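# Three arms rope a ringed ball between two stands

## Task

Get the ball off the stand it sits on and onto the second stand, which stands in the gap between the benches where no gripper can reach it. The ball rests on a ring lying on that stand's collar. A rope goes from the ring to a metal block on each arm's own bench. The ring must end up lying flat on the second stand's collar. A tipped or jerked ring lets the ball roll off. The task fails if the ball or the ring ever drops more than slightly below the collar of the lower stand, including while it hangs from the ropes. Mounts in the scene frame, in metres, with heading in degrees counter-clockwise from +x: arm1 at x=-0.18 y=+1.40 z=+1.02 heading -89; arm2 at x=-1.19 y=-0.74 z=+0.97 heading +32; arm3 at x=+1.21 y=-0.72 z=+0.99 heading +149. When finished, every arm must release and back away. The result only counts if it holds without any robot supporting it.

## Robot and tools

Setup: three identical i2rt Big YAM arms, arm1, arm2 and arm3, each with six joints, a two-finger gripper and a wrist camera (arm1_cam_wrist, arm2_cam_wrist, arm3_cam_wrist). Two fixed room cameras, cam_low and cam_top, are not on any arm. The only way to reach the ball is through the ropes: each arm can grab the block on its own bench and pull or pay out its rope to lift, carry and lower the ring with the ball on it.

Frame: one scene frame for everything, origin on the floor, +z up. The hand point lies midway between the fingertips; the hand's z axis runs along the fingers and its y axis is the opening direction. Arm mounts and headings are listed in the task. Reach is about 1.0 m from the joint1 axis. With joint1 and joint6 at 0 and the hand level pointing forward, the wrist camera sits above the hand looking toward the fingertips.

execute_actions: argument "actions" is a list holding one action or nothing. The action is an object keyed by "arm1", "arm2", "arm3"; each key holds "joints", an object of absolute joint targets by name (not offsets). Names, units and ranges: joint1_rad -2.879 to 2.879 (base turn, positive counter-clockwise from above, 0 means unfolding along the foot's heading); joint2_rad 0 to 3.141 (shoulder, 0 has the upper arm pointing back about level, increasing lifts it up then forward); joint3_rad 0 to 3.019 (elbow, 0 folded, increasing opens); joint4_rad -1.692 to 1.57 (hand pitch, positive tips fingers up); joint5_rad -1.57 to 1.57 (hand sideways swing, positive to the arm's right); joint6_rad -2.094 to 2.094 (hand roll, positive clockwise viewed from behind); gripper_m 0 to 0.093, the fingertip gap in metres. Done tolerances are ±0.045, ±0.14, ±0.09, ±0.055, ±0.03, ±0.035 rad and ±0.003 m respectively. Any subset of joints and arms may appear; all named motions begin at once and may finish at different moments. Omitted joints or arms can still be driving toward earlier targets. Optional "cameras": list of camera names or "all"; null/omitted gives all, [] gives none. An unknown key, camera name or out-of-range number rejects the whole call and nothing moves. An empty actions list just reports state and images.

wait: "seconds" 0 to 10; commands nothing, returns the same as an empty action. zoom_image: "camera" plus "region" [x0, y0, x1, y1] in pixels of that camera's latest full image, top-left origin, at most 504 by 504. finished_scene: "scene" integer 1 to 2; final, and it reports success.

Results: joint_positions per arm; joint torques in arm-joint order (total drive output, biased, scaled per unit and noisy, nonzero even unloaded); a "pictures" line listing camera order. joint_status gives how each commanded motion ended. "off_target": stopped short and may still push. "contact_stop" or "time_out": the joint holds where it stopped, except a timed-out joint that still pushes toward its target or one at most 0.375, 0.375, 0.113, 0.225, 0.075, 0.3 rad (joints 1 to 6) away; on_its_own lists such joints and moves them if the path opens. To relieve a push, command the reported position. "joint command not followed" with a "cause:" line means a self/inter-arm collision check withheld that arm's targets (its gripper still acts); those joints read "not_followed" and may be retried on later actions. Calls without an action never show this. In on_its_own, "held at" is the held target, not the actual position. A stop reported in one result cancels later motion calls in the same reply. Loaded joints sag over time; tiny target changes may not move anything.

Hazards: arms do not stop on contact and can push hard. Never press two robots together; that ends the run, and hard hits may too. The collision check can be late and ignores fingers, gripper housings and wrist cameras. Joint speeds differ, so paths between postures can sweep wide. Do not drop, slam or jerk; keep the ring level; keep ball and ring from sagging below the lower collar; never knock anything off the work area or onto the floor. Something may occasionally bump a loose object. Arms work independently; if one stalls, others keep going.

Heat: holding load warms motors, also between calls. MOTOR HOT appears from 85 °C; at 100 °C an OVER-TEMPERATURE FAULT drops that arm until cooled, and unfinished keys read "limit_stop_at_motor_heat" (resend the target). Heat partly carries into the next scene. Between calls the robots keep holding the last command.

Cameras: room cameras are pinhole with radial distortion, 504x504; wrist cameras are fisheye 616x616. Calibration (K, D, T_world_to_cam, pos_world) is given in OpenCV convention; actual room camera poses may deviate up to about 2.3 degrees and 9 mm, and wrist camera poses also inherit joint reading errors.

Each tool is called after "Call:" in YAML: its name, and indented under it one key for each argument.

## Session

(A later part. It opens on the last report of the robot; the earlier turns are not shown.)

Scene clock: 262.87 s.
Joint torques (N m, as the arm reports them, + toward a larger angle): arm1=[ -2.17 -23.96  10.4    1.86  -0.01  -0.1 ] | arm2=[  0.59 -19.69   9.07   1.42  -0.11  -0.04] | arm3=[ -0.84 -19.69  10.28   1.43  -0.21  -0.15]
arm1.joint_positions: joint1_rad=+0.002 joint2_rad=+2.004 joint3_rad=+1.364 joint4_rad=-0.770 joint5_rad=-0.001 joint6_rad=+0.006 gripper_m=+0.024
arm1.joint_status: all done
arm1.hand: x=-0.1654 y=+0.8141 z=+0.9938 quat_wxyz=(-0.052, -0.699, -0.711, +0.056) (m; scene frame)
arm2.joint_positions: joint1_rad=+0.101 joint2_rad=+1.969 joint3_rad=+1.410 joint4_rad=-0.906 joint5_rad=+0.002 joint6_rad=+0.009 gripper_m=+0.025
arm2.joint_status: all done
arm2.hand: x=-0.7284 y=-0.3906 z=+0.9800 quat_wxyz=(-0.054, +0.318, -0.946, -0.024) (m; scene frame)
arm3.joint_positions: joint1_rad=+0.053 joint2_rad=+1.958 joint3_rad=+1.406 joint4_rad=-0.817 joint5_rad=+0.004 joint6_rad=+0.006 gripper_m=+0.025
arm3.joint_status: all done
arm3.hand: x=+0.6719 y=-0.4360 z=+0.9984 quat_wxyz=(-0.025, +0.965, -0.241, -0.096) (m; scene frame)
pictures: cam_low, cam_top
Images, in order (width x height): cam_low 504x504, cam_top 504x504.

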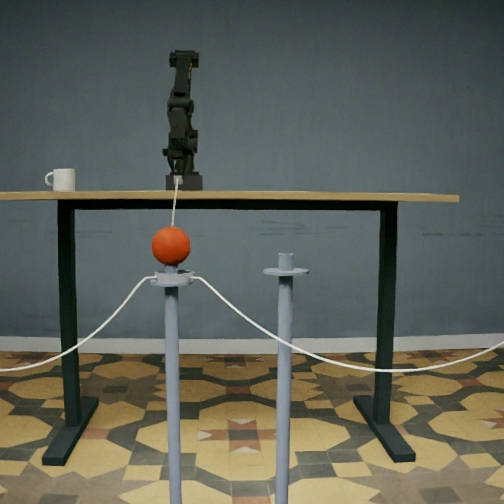

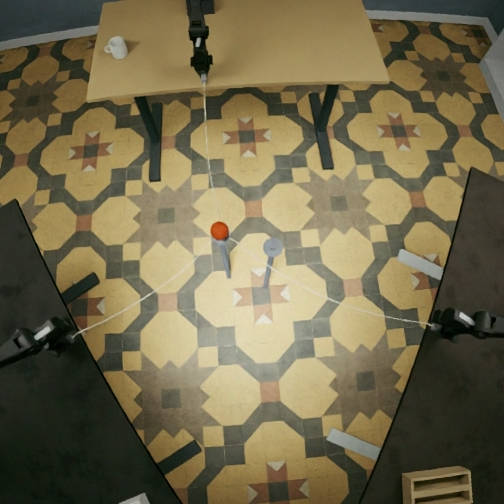

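Call:
execute_actions:
  actions:
    - {"arm1":{"joints":{"joint2_rad":2.04,"joint4_rad":-0.85}},"arm2":{"joints":{"joint2_rad":2.015,"joint4_rad":-0.95}},"arm3":{"joints":{"joint2_rad":2.01,"joint4_rad":-0.92}}}
  cameras: []

Call:
execute_actions:
  actions:
    - {"arm1":{"joints":{"gripper_m":0.07}},"arm2":{"joints":{"gripper_m":0.07}},"arm3":{"joints":{"gripper_m":0.07}}}
  cameras: []

Call:
execute_actions:
  actions:
    - {"arm1":{"joints":{"joint2_rad":1.6,"gripper_m":0.093}},"arm2":{"joints":{"joint2_rad":1.6,"gripper_m":0.093}},"arm3":{"joints":{"joint2_rad":1.6,"gripper_m":0.093}}}
  cameras: ["cam_low","cam_top"]

Call:
finished_scene:
  scene: 1

Scene clock: 276.03 s.
Joint torques (N m, as the arm reports them, + toward a larger angle): arm1=[ -1.98 -20.61  10.02   0.21   0.    -0.1 ] | arm2=[  1.31 -17.98   8.64   0.61  -0.11  -0.03] | arm3=[ -0.84 -16.38   9.85   0.25  -0.18  -0.16]
arm1.joint_positions: joint1_rad=+0.002 joint2_rad=+2.039 joint3_rad=+1.364 joint4_rad=-0.836 joint5_rad=-0.001 joint6_rad=+0.006 gripper_m=+0.024
arm1.joint_status: all done
arm1.hand: x=-0.1661 y=+0.8361 z=+0.9726 quat_wxyz=(-0.016, -0.701, -0.713, +0.021) (m; scene frame)
arm2.joint_positions: joint1_rad=+0.101 joint2_rad=+2.004 joint3_rad=+1.410 joint4_rad=-0.935 joint5_rad=+0.002 joint6_rad=+0.009 gripper_m=+0.025
arm2.joint_status: all done
arm2.hand: x=-0.7379 y=-0.3976 z=+0.9599 quat_wxyz=(-0.024, +0.318, -0.948, -0.013) (m; scene frame)
arm3.joint_positions: joint1_rad=+0.053 joint2_rad=+2.003 joint3_rad=+1.406 joint4_rad=-0.907 joint5_rad=+0.004 joint6_rad=+0.006 gripper_m=+0.025
arm3.joint_status: all done
arm3.hand: x=+0.6967 y=-0.4491 z=+0.9700 quat_wxyz=(-0.009, +0.970, -0.242, -0.030) (m; scene frame)
pictures: none
No camera images: the call's "cameras" was empty. Leave "cameras" out to get every camera's image.

Scene clock: 276.70 s.
Joint torques (N m, as the arm reports them, + toward a larger angle): arm1=[ -2.07 -20.87  10.05   0.24   0.    -0.1 ] | arm2=[  1.29 -17.08   8.71   0.51  -0.11  -0.04] | arm3=[ -0.92 -16.58   9.85   0.23  -0.21  -0.15]
arm1.joint_positions: joint1_rad=+0.002 joint2_rad=+2.039 joint3_rad=+1.364 joint4_rad=-0.836 joint5_rad=-0.001 joint6_rad=+0.006 gripper_m=+0.070
arm1.joint_status: all done
arm1.hand: x=-0.1661 y=+0.8361 z=+0.9726 quat_wxyz=(-0.016, -0.701, -0.713, +0.021) (m; scene frame)
arm2.joint_positions: joint1_rad=+0.101 joint2_rad=+2.004 joint3_rad=+1.410 joint4_rad=-0.935 joint5_rad=+0.002 joint6_rad=+0.009 gripper_m=+0.070
arm2.joint_status: all done
arm2.hand: x=-0.7379 y=-0.3976 z=+0.9599 quat_wxyz=(-0.024, +0.318, -0.948, -0.013) (m; scene frame)
arm3.joint_positions: joint1_rad=+0.053 joint2_rad=+2.003 joint3_rad=+1.406 joint4_rad=-0.908 joint5_rad=+0.004 joint6_rad=+0.006 gripper_m=+0.070
arm3.joint_status: all done
arm3.hand: x=+0.6969 y=-0.4492 z=+0.9700 quat_wxyz=(-0.009, +0.970, -0.242, -0.030) (m; scene frame)
pictures: none
No camera images: the call's "cameras" was empty. Leave "cameras" out to get every camera's image.

Scene clock: 278.20 s.
Joint torques (N m, as the arm reports them, + toward a larger angle): arm1=[ -2.03 -16.46  11.78   1.12   0.    -0.11] | arm2=[  1.23 -14.53  10.48   1.49  -0.12  -0.03] | arm3=[ -0.89 -13.34  11.56   0.91  -0.19  -0.15]
arm1.joint_positions: joint1_rad=+0.002 joint2_rad=+1.595 joint3_rad=+1.372 joint4_rad=-0.838 joint5_rad=-0.001 joint6_rad=+0.006 gripper_m=+0.093
arm1.joint_status: all done
arm1.hand: x=-0.1633 y=+0.8091 z=+1.2271 quat_wxyz=(-0.176, -0.678, -0.691, +0.176) (m; scene frame)
arm2.joint_positions: joint1_rad=+0.101 joint2_rad=+1.590 joint3_rad=+1.410 joint4_rad=-0.937 joint5_rad=+0.002 joint6_rad=+0.009 gripper_m=+0.093
arm2.joint_status: all done
arm2.hand: x=-0.7294 y=-0.3943 z=+1.1921 quat_wxyz=(-0.217, +0.309, -0.923, -0.080) (m; scene frame)
arm3.joint_positions: joint1_rad=+0.053 joint2_rad=+1.597 joint3_rad=+1.412 joint4_rad=-0.911 joint5_rad=+0.004 joint6_rad=+0.006 gripper_m=+0.093
arm3.joint_status: all done
arm3.hand: x=+0.6845 y=-0.4424 z=+1.2023 quat_wxyz=(-0.056, +0.943, -0.235, -0.227) (m; scene frame)
pictures: cam_low, cam_top
Images, in order (width x height): cam_low 504x504, cam_top 504x504.

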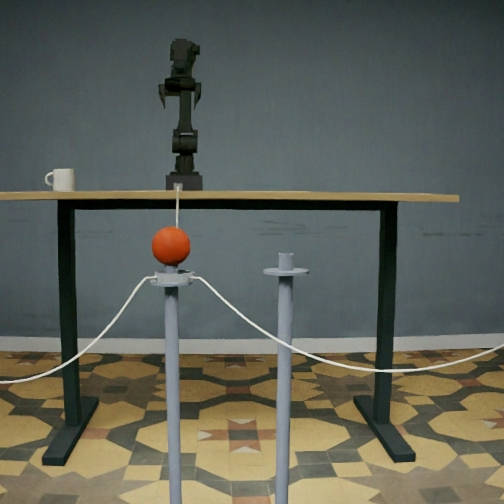

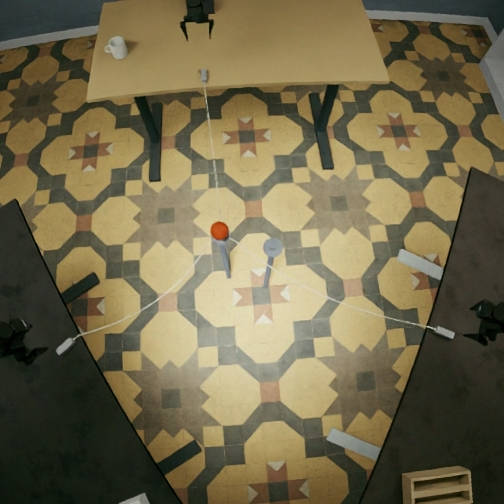

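The scene is finished: the task was done.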